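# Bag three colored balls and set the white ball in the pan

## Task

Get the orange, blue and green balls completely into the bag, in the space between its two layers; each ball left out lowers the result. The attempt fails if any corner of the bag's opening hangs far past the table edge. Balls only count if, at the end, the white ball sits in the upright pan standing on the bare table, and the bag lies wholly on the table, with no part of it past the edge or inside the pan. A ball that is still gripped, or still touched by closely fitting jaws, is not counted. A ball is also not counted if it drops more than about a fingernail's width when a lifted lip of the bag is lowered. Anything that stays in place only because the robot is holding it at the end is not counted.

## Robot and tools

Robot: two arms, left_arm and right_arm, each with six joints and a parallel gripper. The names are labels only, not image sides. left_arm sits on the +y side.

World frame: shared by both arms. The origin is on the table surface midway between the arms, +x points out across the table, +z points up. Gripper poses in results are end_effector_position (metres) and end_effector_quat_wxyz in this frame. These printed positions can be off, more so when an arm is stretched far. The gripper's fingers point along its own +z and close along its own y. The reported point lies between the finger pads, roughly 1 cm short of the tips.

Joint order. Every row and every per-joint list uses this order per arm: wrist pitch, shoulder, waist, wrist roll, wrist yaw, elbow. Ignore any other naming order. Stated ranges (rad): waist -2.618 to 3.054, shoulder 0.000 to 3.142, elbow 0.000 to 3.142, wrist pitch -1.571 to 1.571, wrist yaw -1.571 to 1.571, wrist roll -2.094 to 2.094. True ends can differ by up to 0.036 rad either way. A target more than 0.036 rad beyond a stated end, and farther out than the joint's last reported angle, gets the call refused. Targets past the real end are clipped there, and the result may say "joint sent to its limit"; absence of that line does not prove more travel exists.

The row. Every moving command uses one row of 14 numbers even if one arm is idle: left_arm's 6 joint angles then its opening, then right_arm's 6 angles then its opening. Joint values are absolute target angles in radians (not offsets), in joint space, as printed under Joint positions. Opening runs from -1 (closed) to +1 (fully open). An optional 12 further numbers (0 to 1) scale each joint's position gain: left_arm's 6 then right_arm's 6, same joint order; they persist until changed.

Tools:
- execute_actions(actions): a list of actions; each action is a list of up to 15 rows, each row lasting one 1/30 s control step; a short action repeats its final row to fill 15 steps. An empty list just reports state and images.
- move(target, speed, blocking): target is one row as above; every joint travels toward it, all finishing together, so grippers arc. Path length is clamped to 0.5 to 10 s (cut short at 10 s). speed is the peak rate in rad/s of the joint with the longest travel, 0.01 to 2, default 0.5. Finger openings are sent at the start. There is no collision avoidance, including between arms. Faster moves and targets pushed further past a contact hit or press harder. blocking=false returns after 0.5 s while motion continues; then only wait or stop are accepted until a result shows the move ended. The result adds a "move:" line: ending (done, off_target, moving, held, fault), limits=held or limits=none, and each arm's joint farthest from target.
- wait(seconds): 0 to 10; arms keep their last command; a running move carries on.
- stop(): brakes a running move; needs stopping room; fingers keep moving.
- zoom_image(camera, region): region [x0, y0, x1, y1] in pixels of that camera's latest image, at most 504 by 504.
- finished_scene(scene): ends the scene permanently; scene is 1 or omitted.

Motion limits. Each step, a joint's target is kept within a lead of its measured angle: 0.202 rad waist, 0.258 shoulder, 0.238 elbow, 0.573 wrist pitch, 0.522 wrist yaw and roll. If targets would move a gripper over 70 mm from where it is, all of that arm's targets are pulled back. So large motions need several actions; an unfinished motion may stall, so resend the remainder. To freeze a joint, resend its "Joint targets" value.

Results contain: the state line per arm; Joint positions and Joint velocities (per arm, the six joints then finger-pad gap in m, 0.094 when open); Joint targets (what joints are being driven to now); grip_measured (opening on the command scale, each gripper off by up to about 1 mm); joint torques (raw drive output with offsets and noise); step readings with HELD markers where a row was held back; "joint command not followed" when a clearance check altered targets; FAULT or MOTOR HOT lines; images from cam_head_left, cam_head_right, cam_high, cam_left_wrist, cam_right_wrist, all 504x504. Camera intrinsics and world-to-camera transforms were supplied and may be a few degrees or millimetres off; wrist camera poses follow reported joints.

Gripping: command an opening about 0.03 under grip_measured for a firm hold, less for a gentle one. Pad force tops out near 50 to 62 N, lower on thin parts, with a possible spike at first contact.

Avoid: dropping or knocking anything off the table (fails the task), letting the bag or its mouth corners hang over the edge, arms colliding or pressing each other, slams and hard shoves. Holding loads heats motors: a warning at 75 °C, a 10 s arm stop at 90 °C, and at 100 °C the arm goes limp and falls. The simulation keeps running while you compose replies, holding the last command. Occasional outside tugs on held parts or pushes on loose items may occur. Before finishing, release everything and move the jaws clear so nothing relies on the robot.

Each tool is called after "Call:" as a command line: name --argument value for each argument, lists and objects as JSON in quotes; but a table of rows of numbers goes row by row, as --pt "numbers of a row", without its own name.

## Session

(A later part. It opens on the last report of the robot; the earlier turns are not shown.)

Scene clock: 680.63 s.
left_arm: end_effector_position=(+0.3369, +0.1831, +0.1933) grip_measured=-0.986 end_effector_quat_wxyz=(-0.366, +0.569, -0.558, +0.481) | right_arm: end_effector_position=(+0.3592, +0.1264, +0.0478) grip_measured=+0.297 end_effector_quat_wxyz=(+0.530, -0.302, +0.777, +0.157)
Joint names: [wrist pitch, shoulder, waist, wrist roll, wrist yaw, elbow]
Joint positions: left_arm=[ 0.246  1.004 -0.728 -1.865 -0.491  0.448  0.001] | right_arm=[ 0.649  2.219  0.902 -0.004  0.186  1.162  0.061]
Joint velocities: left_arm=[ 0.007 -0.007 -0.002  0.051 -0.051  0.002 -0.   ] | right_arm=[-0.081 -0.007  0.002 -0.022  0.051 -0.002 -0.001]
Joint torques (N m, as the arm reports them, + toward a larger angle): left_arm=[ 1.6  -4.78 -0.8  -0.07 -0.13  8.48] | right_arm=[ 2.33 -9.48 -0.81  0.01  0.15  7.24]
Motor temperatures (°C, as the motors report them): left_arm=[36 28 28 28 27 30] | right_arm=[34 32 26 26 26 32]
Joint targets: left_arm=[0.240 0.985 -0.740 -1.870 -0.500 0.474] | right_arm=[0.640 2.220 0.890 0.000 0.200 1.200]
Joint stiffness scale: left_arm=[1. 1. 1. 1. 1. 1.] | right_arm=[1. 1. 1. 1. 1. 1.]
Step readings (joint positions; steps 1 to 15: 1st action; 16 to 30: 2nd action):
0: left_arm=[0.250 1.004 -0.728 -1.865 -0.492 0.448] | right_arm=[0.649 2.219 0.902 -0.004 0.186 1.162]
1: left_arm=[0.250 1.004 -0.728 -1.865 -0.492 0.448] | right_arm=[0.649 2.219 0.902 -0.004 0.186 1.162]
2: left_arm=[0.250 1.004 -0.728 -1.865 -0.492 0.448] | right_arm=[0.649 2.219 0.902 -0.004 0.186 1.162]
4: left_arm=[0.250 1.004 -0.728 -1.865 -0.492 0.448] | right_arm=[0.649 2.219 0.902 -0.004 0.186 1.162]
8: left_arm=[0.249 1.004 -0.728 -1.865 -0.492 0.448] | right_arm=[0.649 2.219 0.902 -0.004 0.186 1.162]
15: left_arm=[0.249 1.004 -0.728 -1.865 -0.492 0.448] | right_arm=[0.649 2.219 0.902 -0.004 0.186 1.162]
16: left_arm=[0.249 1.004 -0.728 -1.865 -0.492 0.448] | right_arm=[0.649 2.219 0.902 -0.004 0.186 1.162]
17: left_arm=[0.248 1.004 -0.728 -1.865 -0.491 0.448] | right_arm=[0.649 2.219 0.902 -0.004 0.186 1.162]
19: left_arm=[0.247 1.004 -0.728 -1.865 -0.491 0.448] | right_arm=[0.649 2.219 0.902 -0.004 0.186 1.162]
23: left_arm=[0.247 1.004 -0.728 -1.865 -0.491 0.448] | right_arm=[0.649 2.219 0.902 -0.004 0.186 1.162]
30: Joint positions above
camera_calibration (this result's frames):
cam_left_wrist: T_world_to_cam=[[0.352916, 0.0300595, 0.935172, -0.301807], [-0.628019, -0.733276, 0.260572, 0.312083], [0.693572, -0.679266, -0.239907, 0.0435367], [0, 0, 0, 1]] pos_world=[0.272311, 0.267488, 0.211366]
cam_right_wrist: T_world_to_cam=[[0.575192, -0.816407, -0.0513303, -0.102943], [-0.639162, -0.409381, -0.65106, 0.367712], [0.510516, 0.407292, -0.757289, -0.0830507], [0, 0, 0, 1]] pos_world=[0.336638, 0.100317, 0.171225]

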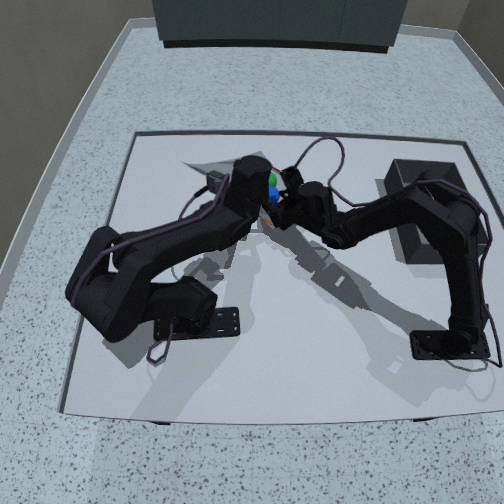

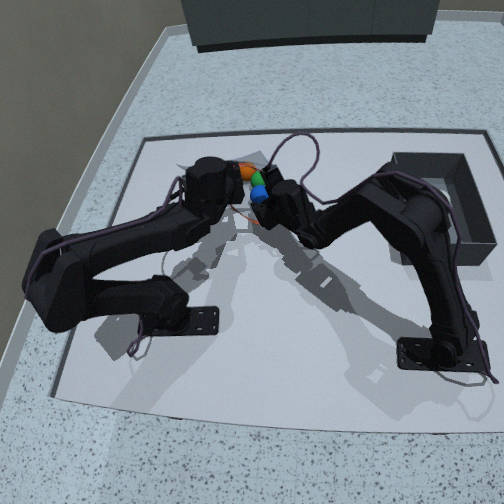

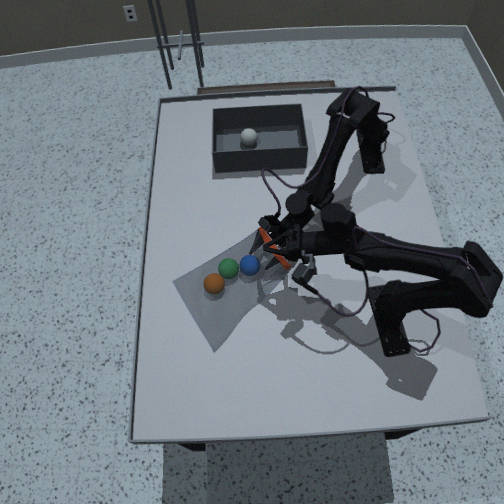

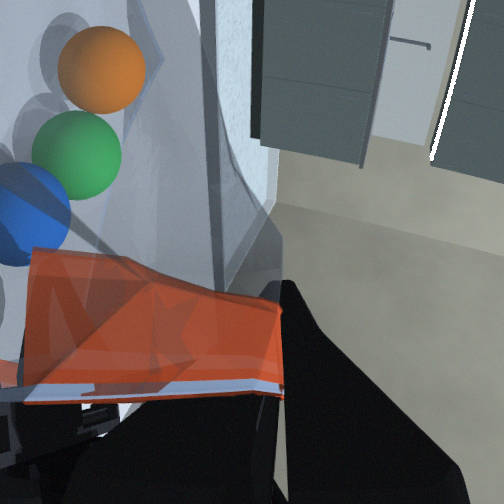

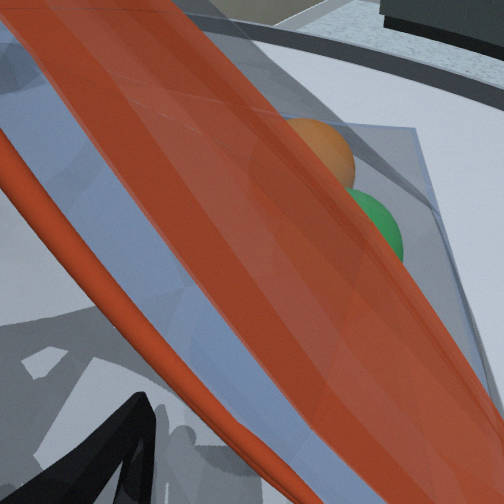

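Rolled in. Retreat.

Call:
move --target '[0.24,0.985,-0.74,-1.87,-0.5,0.474,-1,1.04,1.64,0.95,0,0,0.34,0.0]' --speed 0.3

Scene clock: 686.77 s.
left_arm: end_effector_position=(+0.3369, +0.1829, +0.1933) grip_measured=-0.986 end_effector_quat_wxyz=(-0.366, +0.569, -0.558, +0.481) | right_arm: end_effector_position=(+0.2121, +0.0256, +0.0923) grip_measured=+0.003 end_effector_quat_wxyz=(+0.544, -0.346, +0.721, +0.257)
Joint names: [wrist pitch, shoulder, waist, wrist roll, wrist yaw, elbow]
Joint positions: left_arm=[ 0.246  1.004 -0.728 -1.865 -0.489  0.448  0.001] | right_arm=[ 1.021  1.661  0.938 -0.004  0.008  0.359  0.047]
Joint velocities: left_arm=[ 0.037 -0.002  0.012 -0.007  0.022 -0.007 -0.001] | right_arm=[-0.007 -0.012  0.012 -0.007  0.066  0.002  0.   ]
Joint torques (N m, as the arm reports them, + toward a larger angle): left_arm=[ 1.59 -4.75 -0.81 -0.07 -0.14  8.49] | right_arm=[ 2.71 -6.16  0.88  0.02 -0.08  2.81]
Motor temperatures (°C, as the motors report them): left_arm=[36 28 28 28 27 30] | right_arm=[35 32 27 26 26 32]
Joint targets: left_arm=[0.240 0.985 -0.740 -1.870 -0.500 0.474] | right_arm=[1.040 1.640 0.950 -0.000 0.000 0.340]
Joint stiffness scale: left_arm=[1. 1. 1. 1. 1. 1.] | right_arm=[1. 1. 1. 1. 1. 1.]
move: off_target (left_arm, right_arm); limits=none; left_arm: farthest joint: the elbow, 0.026 radians from its target (0.026 radians at the start); right_arm: farthest joint: the shoulder, 0.021 radians from its target (0.579 radians at the start)
camera_calibration (this result's frames):
cam_left_wrist: T_world_to_cam=[[0.353142, 0.0299378, 0.93509, -0.3018], [-0.628764, -0.732518, 0.260909, 0.311971], [0.692782, -0.680089, -0.239859, 0.043825], [0, 0, 0, 1]] pos_world=[0.272374, 0.267365, 0.211327]
cam_right_wrist: T_world_to_cam=[[0.729964, -0.670973, -0.130186, -0.127655], [-0.529304, -0.434442, -0.728764, 0.24593], [0.432423, 0.600879, -0.672276, 0.0705818], [0, 0, 0, 1]] pos_world=[0.192834, -0.0212219, 0.210056]

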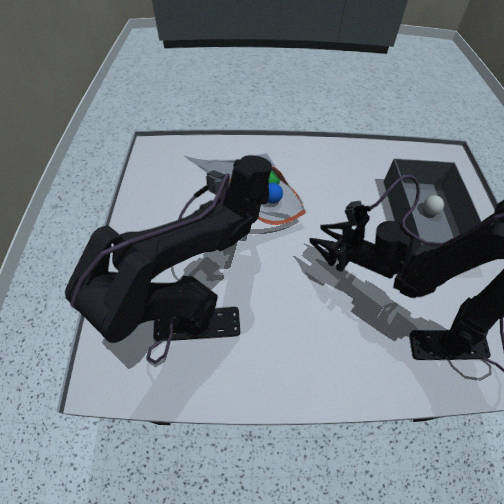

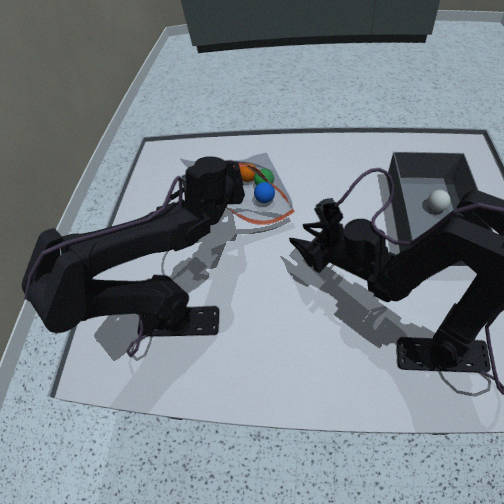

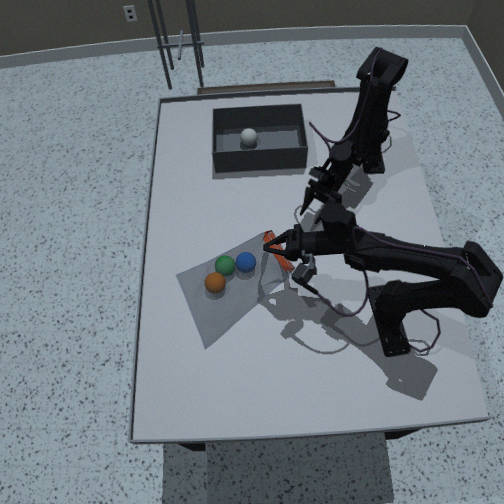

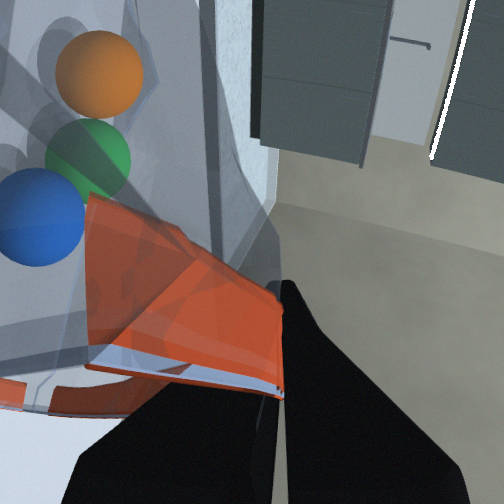

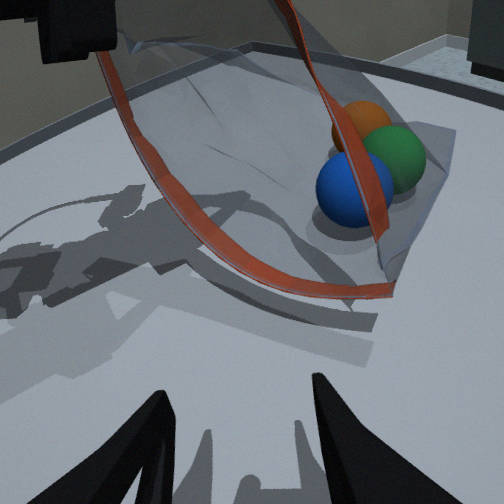

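Call:
move --target '[0.05,0.935,-0.74,-1.87,-0.5,0.618,-1,0.8,1.4,0.75,0,0,0.34,0.0]' --speed 0.12

Scene clock: 694.17 s.
left_arm: end_effector_position=(+0.3373, +0.1826, +0.2361) grip_measured=-0.986 end_effector_quat_wxyz=(-0.367, +0.568, -0.554, +0.486) | right_arm: end_effector_position=(+0.2539, -0.0320, +0.1318) grip_measured=+0.003 end_effector_quat_wxyz=(+0.573, -0.278, +0.741, +0.212)
Joint names: [wrist pitch, shoulder, waist, wrist roll, wrist yaw, elbow]
Joint positions: left_arm=[ 0.066  0.954 -0.728 -1.865 -0.49   0.591  0.001] | right_arm=[ 0.804  1.42   0.762 -0.004  0.008  0.359  0.047]
Joint velocities: left_arm=[ 0.022 -0.007 -0.002 -0.037  0.022 -0.012  0.001] | right_arm=[-0.007  0.012 -0.022 -0.095 -0.037  0.002  0.001]
Joint torques (N m, as the arm reports them, + toward a larger angle): left_arm=[ 1.54 -4.6  -0.78 -0.07 -0.15  8.71] | right_arm=[ 2.47 -5.11 -0.79  0.01 -0.08  3.68]
Motor temperatures (°C, as the motors report them): left_arm=[36 28 28 28 27 30] | right_arm=[35 32 27 26 26 31]
Joint targets: left_arm=[0.050 0.935 -0.740 -1.870 -0.500 0.618] | right_arm=[0.800 1.400 0.750 0.000 0.000 0.340]
Joint stiffness scale: left_arm=[1. 1. 1. 1. 1. 1.] | right_arm=[1. 1. 1. 1. 1. 1.]
move: off_target (left_arm); limits=none; left_arm: farthest joint: the elbow, 0.027 radians from its target (0.170 radians at the start); right_arm: farthest joint: the shoulder, 0.020 radians from its target (0.261 radians at the start)
camera_calibration (this result's frames):
cam_left_wrist: T_world_to_cam=[[0.343574, 0.0369745, 0.938398, -0.340833], [-0.631154, -0.730827, 0.259879, 0.30163], [0.695415, -0.681561, -0.227756, 0.0501553], [0, 0, 0, 1]] pos_world=[0.272598, 0.267225, 0.252872]
cam_right_wrist: T_world_to_cam=[[0.603962, -0.786025, -0.131891, -0.16315], [-0.583775, -0.323612, -0.744636, 0.291292], [0.542621, 0.526727, -0.65431, 0.0809996], [0, 0, 0, 1]] pos_world=[0.224633, -0.0766388, 0.248388]

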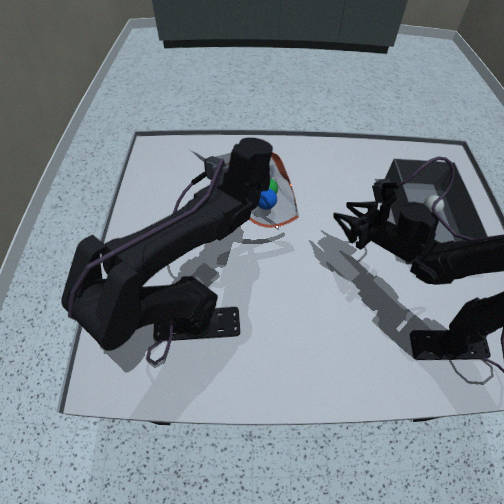

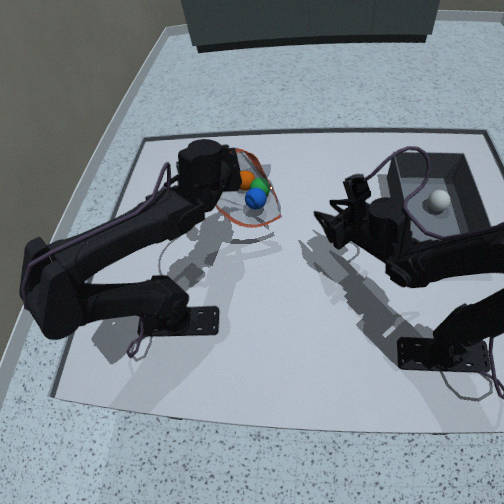

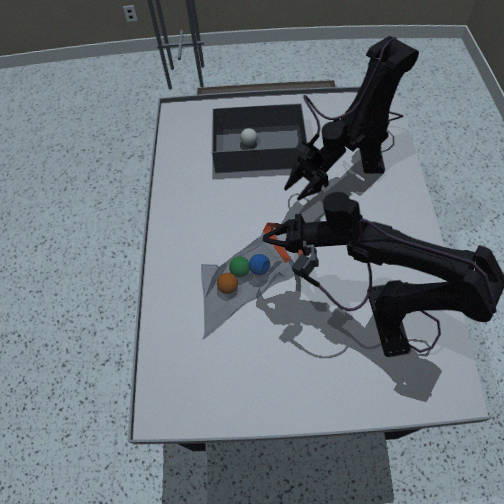

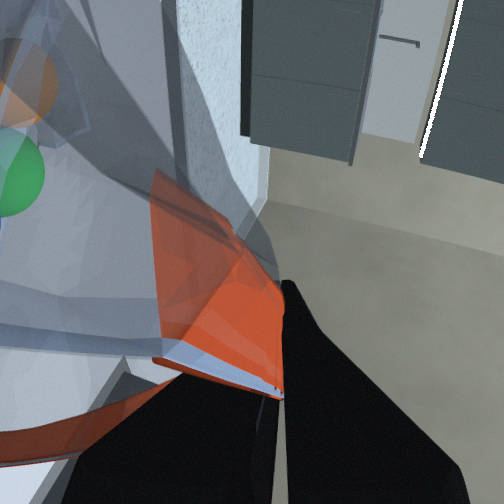

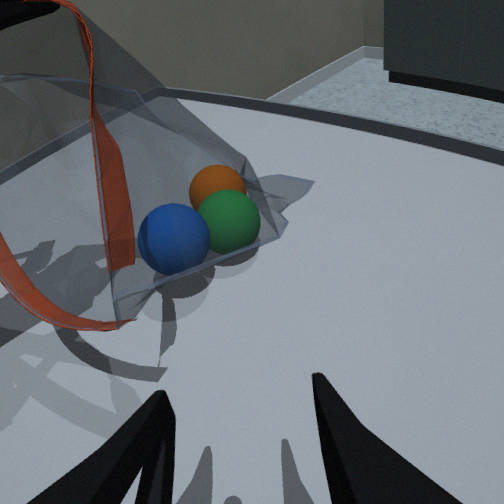

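Call:
move --target '[0.1,0.993,-1.0,-1.87,-0.5,0.2,-1,0.8,1.4,0.6,0,0,0.34,0.0]' --speed 0.13

Scene clock: 705.17 s.
left_arm: end_effector_position=(+0.2505, +0.1582, +0.0659) grip_measured=-0.986 end_effector_quat_wxyz=(+0.294, -0.501, +0.727, -0.366) | right_arm: end_effector_position=(+0.2891, -0.0789, +0.1317) grip_measured=+0.003 end_effector_quat_wxyz=(+0.587, -0.222, +0.760, +0.168)
Joint names: [wrist pitch, shoulder, waist, wrist roll, wrist yaw, elbow]
Joint positions: left_arm=[ 0.09   0.985 -0.987 -1.865 -0.491  0.209  0.001] | right_arm=[ 0.804  1.42   0.612 -0.004  0.008  0.359  0.047]
Joint velocities: left_arm=[ 0.022 -0.012  0.007 -0.051  0.022 -0.002 -0.   ] | right_arm=[ 0.007 -0.007 -0.022 -0.022  0.022  0.002 -0.   ]
Joint torques (N m, as the arm reports them, + toward a larger angle): left_arm=[ 1.52 -1.41 -0.82 -0.07 -0.21  5.18] | right_arm=[ 2.46 -5.08 -0.82  0.01 -0.08  3.68]
Motor temperatures (°C, as the motors report them): left_arm=[36 28 28 28 27 30] | right_arm=[35 31 27 26 26 31]
Joint targets: left_arm=[0.100 0.993 -1.000 -1.870 -0.500 0.200] | right_arm=[0.800 1.400 0.600 -0.000 0.000 0.340]
Joint stiffness scale: left_arm=[1. 1. 1. 1. 1. 1.] | right_arm=[1. 1. 1. 1. 1. 1.]
move: done; limits=none; left_arm: farthest joint: the waist, 0.013 radians from its target (0.272 radians at the start); right_arm: farthest joint: the shoulder, 0.020 radians from its target (0.020 radians at the start)
camera_calibration (this result's frames):
cam_left_wrist: T_world_to_cam=[[0.551808, -0.3144, 0.772438, -0.135943], [-0.732228, -0.625988, 0.268291, 0.281377], [0.399187, -0.713646, -0.575638, 0.157263], [0, 0, 0, 1]] pos_world=[0.21827, 0.245628, 0.120043]
cam_right_wrist: T_world_to_cam=[[0.480076, -0.867259, -0.131867, -0.191897], [-0.625711, -0.233182, -0.744387, 0.31586], [0.614828, 0.439873, -0.654598, 0.0588117], [0, 0, 0, 1]] pos_world=[0.253603, -0.118641, 0.248315]

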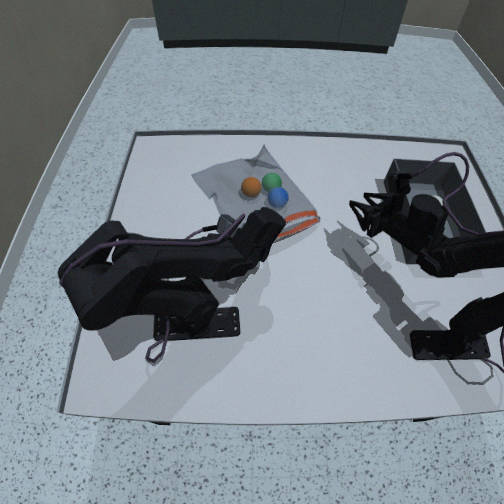

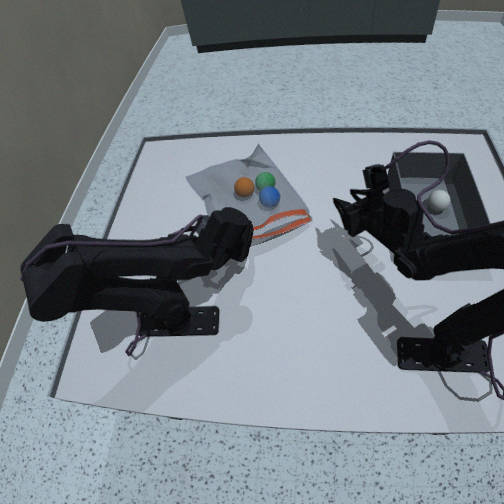

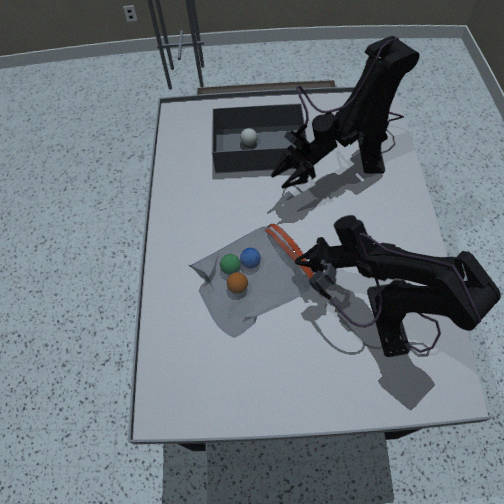

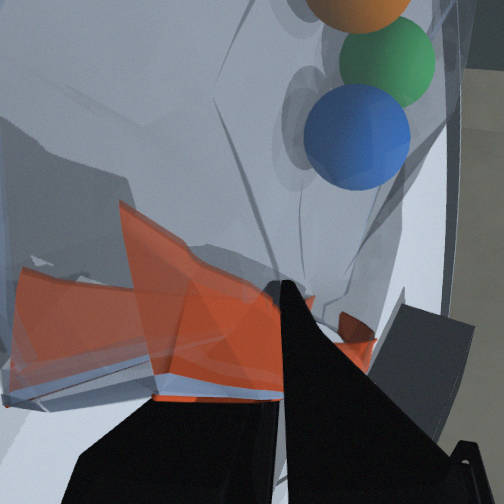

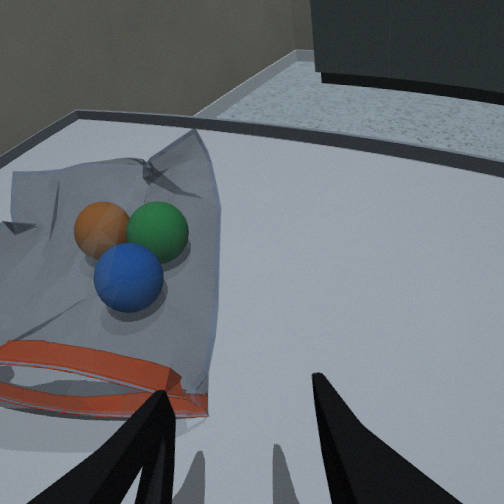

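Call:
execute_actions --actions '[[[0.1,0.993,-1.0,-1.87,-0.5,0.2,-0.6,0.8,1.4,0.6,0,0,0.34,0.0]]]'

Call:
move --target '[0.1,0.95,-1.2,-1.87,-0.1,0.2,-0.6,0.8,1.4,0.6,0,0,0.34,0.0]' --speed 0.2

Scene clock: 710.63 s.
left_arm: end_effector_position=(+0.2505, +0.1581, +0.0660) grip_measured=-0.603 end_effector_quat_wxyz=(+0.294, -0.501, +0.727, -0.367) | right_arm: end_effector_position=(+0.2891, -0.0789, +0.1316) grip_measured=+0.003 end_effector_quat_wxyz=(+0.587, -0.222, +0.760, +0.168)
Joint names: [wrist pitch, shoulder, waist, wrist roll, wrist yaw, elbow]
Joint positions: left_arm=[ 0.09   0.985 -0.987 -1.865 -0.491  0.209  0.019] | right_arm=[ 0.804  1.42   0.612 -0.004  0.008  0.359  0.047]
Joint velocities: left_arm=[ 0.037 -0.002 -0.012  0.007 -0.037  0.007 -0.002] | right_arm=[ 0.051  0.002 -0.007 -0.022 -0.007 -0.002 -0.   ]
Joint torques (N m, as the arm reports them, + toward a larger angle): left_arm=[ 1.54 -1.39 -0.84 -0.08 -0.21  5.19] | right_arm=[ 2.46 -5.09 -0.82  0.02 -0.08  3.68]
Motor temperatures (°C, as the motors report them): left_arm=[36 28 28 28 27 29] | right_arm=[35 31 27 26 26 31]
Joint targets: left_arm=[0.100 0.993 -1.000 -1.870 -0.500 0.200] | right_arm=[0.800 1.400 0.600 -0.000 -0.000 0.340]
Joint stiffness scale: left_arm=[1. 1. 1. 1. 1. 1.] | right_arm=[1. 1. 1. 1. 1. 1.]
Step readings (joint positions):
0: left_arm=[0.090 0.985 -0.987 -1.865 -0.491 0.209] | right_arm=[0.804 1.420 0.612 -0.004 0.008 0.359]
1: left_arm=[0.090 0.985 -0.987 -1.865 -0.491 0.209] | right_arm=[0.804 1.420 0.612 -0.004 0.008 0.359]
2: left_arm=[0.090 0.985 -0.987 -1.865 -0.491 0.209] | right_arm=[0.804 1.420 0.612 -0.004 0.008 0.359]
4: left_arm=[0.090 0.985 -0.987 -1.865 -0.491 0.209] | right_arm=[0.804 1.420 0.612 -0.004 0.008 0.359]
8: left_arm=[0.090 0.985 -0.987 -1.865 -0.491 0.209] | right_arm=[0.804 1.420 0.612 -0.004 0.008 0.359]
15: Joint positions above
camera_calibration (this result's frames):
cam_left_wrist: T_world_to_cam=[[0.551439, -0.31394, 0.772888, -0.136122], [-0.732356, -0.625829, 0.268314, 0.281343], [0.399461, -0.713989, -0.575023, 0.157196], [0, 0, 0, 1]] pos_world=[0.218313, 0.245574, 0.12011]
cam_right_wrist: T_world_to_cam=[[0.480034, -0.867286, -0.131842, -0.191904], [-0.62595, -0.233335, -0.744138, 0.3158], [0.614617, 0.439738, -0.654886, 0.0588579], [0, 0, 0, 1]] pos_world=[0.25362, -0.11863, 0.248243]

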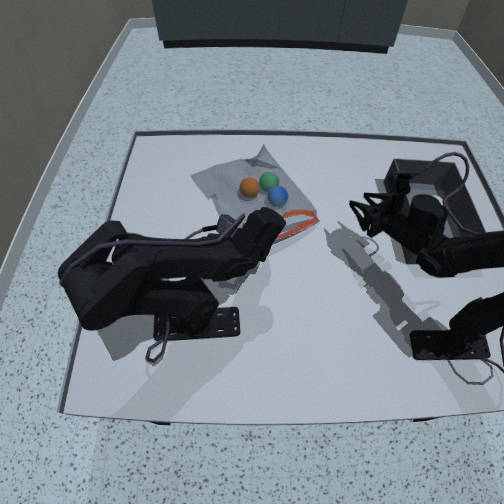

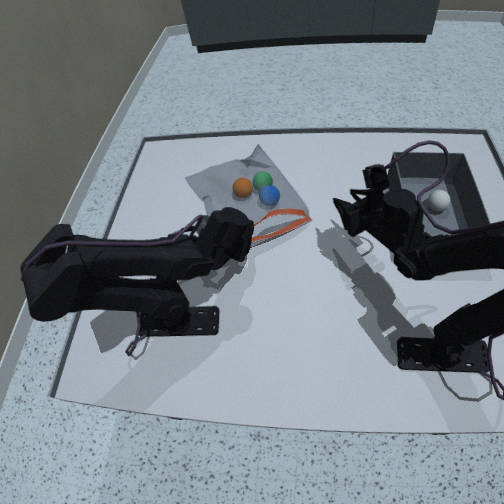

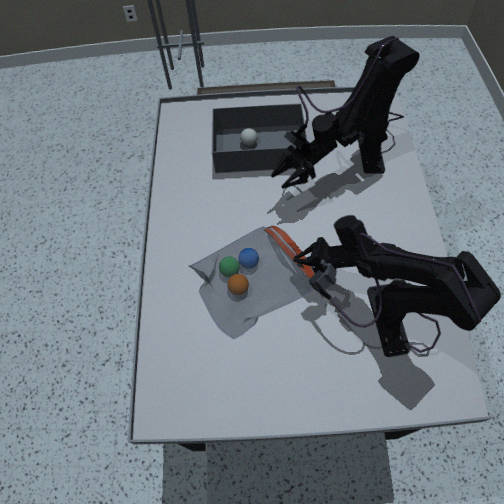

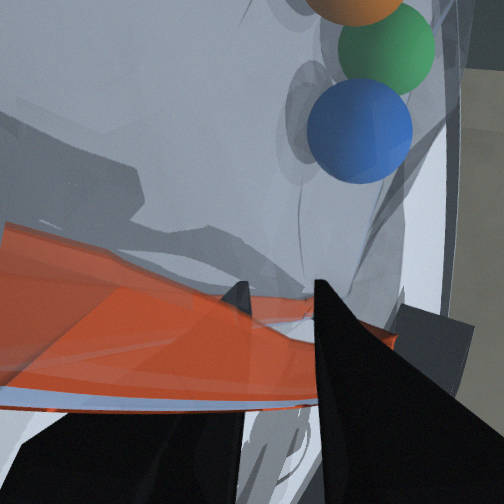

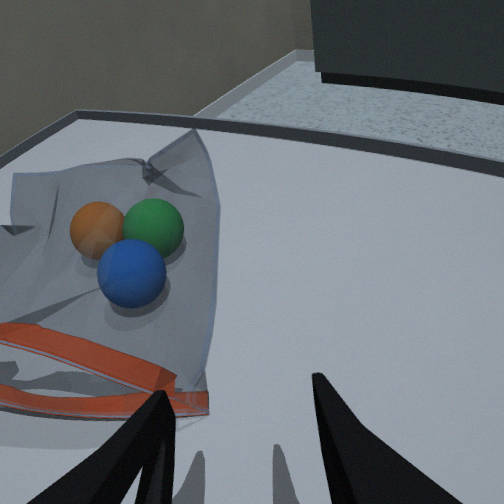

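Scene clock: 713.17 s.
left_arm: end_effector_position=(+0.1641, +0.0698, +0.0577) grip_measured=-0.603 end_effector_quat_wxyz=(+0.085, -0.358, +0.825, -0.430) | right_arm: end_effector_position=(+0.2891, -0.0789, +0.1316) grip_measured=+0.003 end_effector_quat_wxyz=(+0.587, -0.222, +0.760, +0.168)
Joint names: [wrist pitch, shoulder, waist, wrist roll, wrist yaw, elbow]
Joint positions: left_arm=[ 0.09   0.968 -1.188 -1.865 -0.103  0.209  0.019] | right_arm=[ 0.804  1.42   0.612 -0.004  0.008  0.359  0.047]
Joint velocities: left_arm=[ 0.022 -0.002  0.002  0.037 -0.007  0.012  0.   ] | right_arm=[-0.095 -0.007 -0.012 -0.051 -0.007 -0.012 -0.   ]
Joint torques (N m, as the arm reports them, + toward a larger angle): left_arm=[ 1.61 -3.79 -0.78 -0.08  0.    5.3 ] | right_arm=[ 2.47 -5.09 -0.82  0.02 -0.08  3.68]
Motor temperatures (°C, as the motors report them): left_arm=[36 28 28 28 27 29] | right_arm=[35 30 27 26 26 31]
Joint targets: left_arm=[0.100 0.950 -1.200 -1.870 -0.100 0.200] | right_arm=[0.800 1.400 0.600 0.000 0.000 0.340]
Joint stiffness scale: left_arm=[1. 1. 1. 1. 1. 1.] | right_arm=[1. 1. 1. 1. 1. 1.]
move: done; limits=none; left_arm: farthest joint: the shoulder, 0.018 radians from its target (0.035 radians at the start); right_arm: farthest joint: the shoulder, 0.020 radians from its target (0.020 radians at the start)
camera_calibration (this result's frames):
cam_left_wrist: T_world_to_cam=[[0.499765, -0.471673, 0.726471, -0.0876126], [-0.858511, -0.158522, 0.487677, 0.140461], [-0.114862, -0.867407, -0.48416, 0.213789], [0, 0, 0, 1]] pos_world=[0.188929, 0.166384, 0.0986566]
cam_right_wrist: T_world_to_cam=[[0.480034, -0.867286, -0.131842, -0.191904], [-0.62595, -0.233335, -0.744138, 0.3158], [0.614617, 0.439738, -0.654886, 0.0588579], [0, 0, 0, 1]] pos_world=[0.25362, -0.11863, 0.248243]

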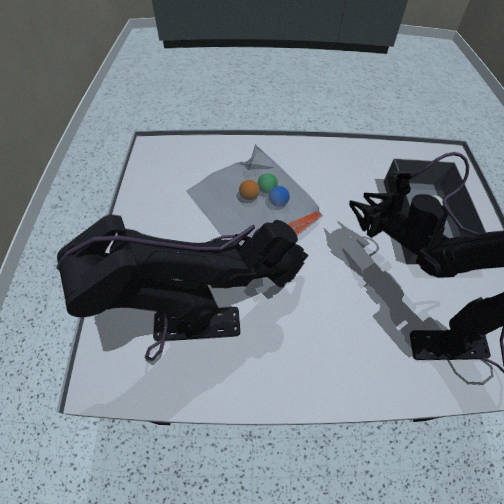

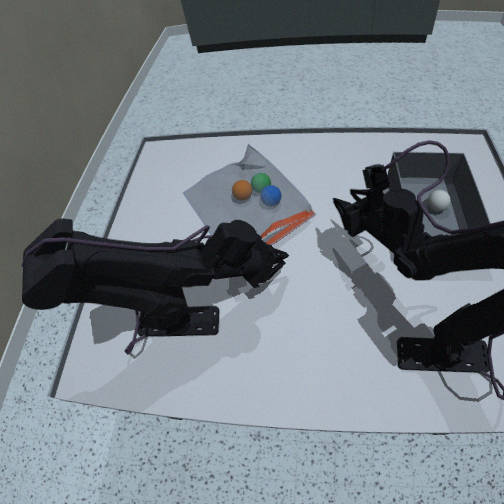

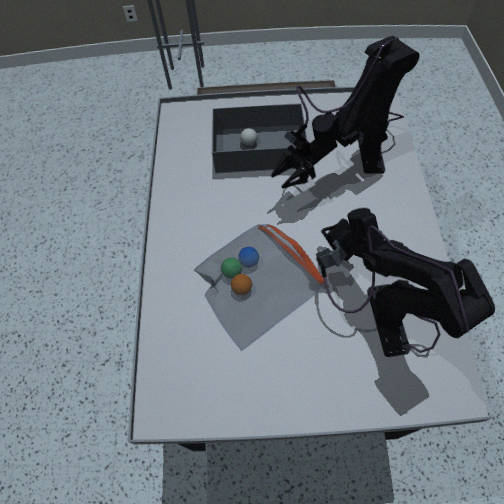

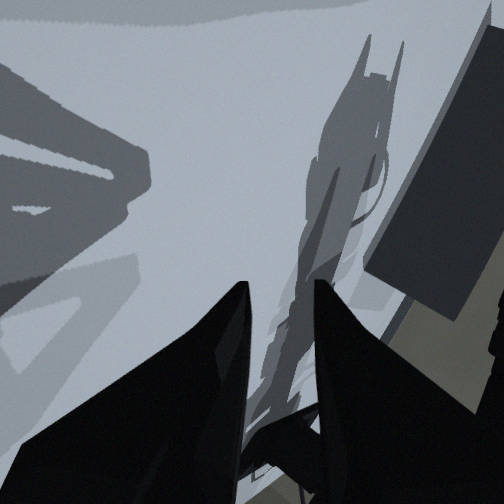

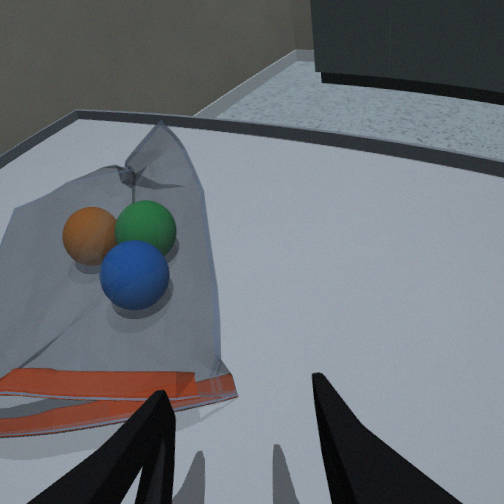

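Lift both arms slightly clear and verify.

Call:
move --target '[0.1,0.7,-1.2,-1.87,-0.1,0.3,-0.6,0.6,1.15,0.65,0,0,0.4,0.0]' --speed 0.3

Scene clock: 717.10 s.
left_arm: end_effector_position=(+0.1721, +0.0541, +0.1589) grip_measured=-0.603 end_effector_quat_wxyz=(+0.094, -0.334, +0.745, -0.569) | right_arm: end_effector_position=(+0.2669, -0.0820, +0.1749) grip_measured=+0.003 end_effector_quat_wxyz=(+0.604, -0.227, +0.742, +0.182)
Joint names: [wrist pitch, shoulder, waist, wrist roll, wrist yaw, elbow]
Joint positions: left_arm=[ 0.097  0.716 -1.188 -1.865 -0.102  0.277  0.019] | right_arm=[ 0.604  1.168  0.637 -0.004  0.007  0.359  0.047]
Joint velocities: left_arm=[-0.051 -0.002 -0.017 -0.022 -0.022 -0.017 -0.001] | right_arm=[-0.037 -0.017 -0.012 -0.007  0.051 -0.002  0.   ]
Joint torques (N m, as the arm reports them, + toward a larger angle): left_arm=[ 1.76 -2.51 -0.79 -0.08  0.01  8.39] | right_arm=[ 2.48 -3.79  0.89  0.01 -0.08  8.2 ]
Motor temperatures (°C, as the motors report them): left_arm=[36 28 28 28 27 29] | right_arm=[35 30 27 26 26 31]
Joint targets: left_arm=[0.100 0.700 -1.200 -1.870 -0.100 0.300] | right_arm=[0.600 1.150 0.650 -0.000 -0.000 0.400]
Joint stiffness scale: left_arm=[1. 1. 1. 1. 1. 1.] | right_arm=[1. 1. 1. 1. 1. 1.]
move: off_target (left_arm, right_arm); limits=none; left_arm: farthest joint: the elbow, 0.023 radians from its target (0.091 radians at the start); right_arm: farthest joint: the elbow, 0.041 radians from its target (0.041 radians at the start)
camera_calibration (this result's frames):
cam_left_wrist: T_world_to_cam=[[0.377706, -0.23475, 0.895673, -0.191249], [-0.923875, -0.031205, 0.38142, 0.11672], [-0.0615889, -0.971555, -0.228666, 0.205986], [0, 0, 0, 1]] pos_world=[0.192757, 0.158873, 0.17388]
cam_right_wrist: T_world_to_cam=[[0.507841, -0.850781, -0.135164, -0.183671], [-0.586684, -0.226686, -0.777442, 0.32929], [0.630793, 0.474116, -0.61426, 0.0935512], [0, 0, 0, 1]] pos_world=[0.227453, -0.125973, 0.288643]

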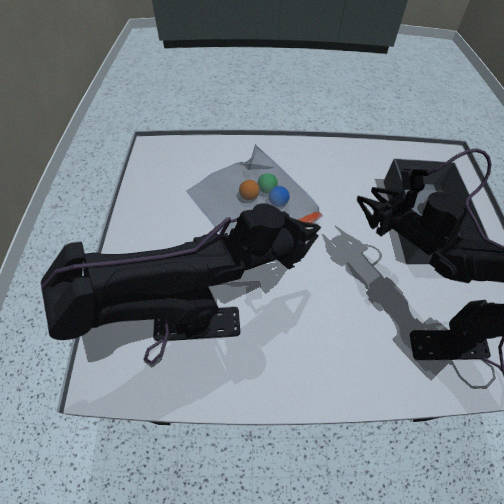

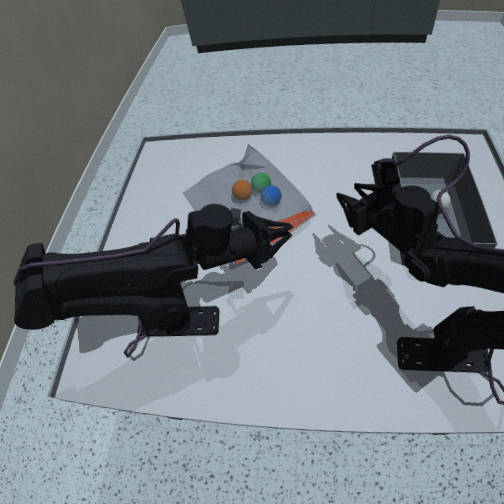

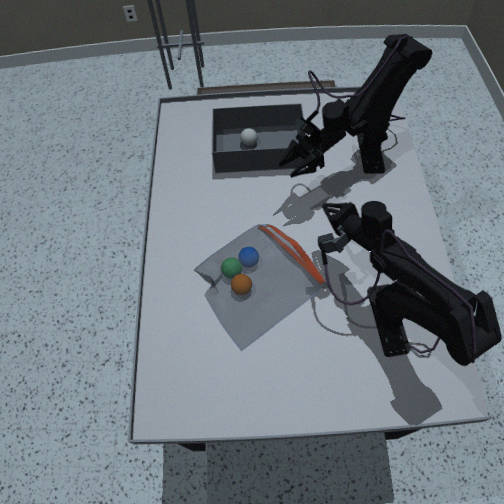

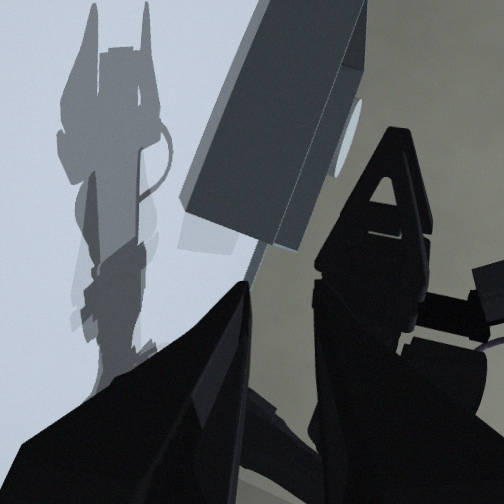

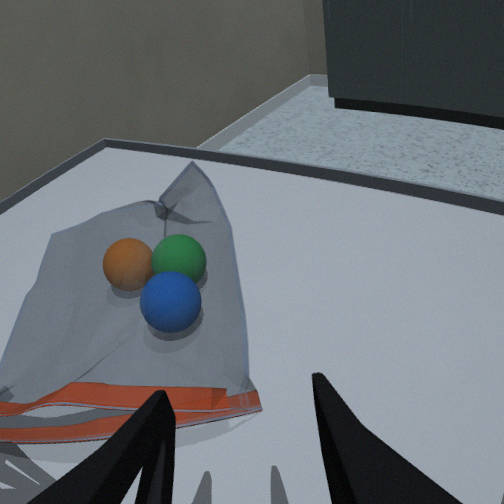

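Call:
finished_scene

The scene is finished: the task was done.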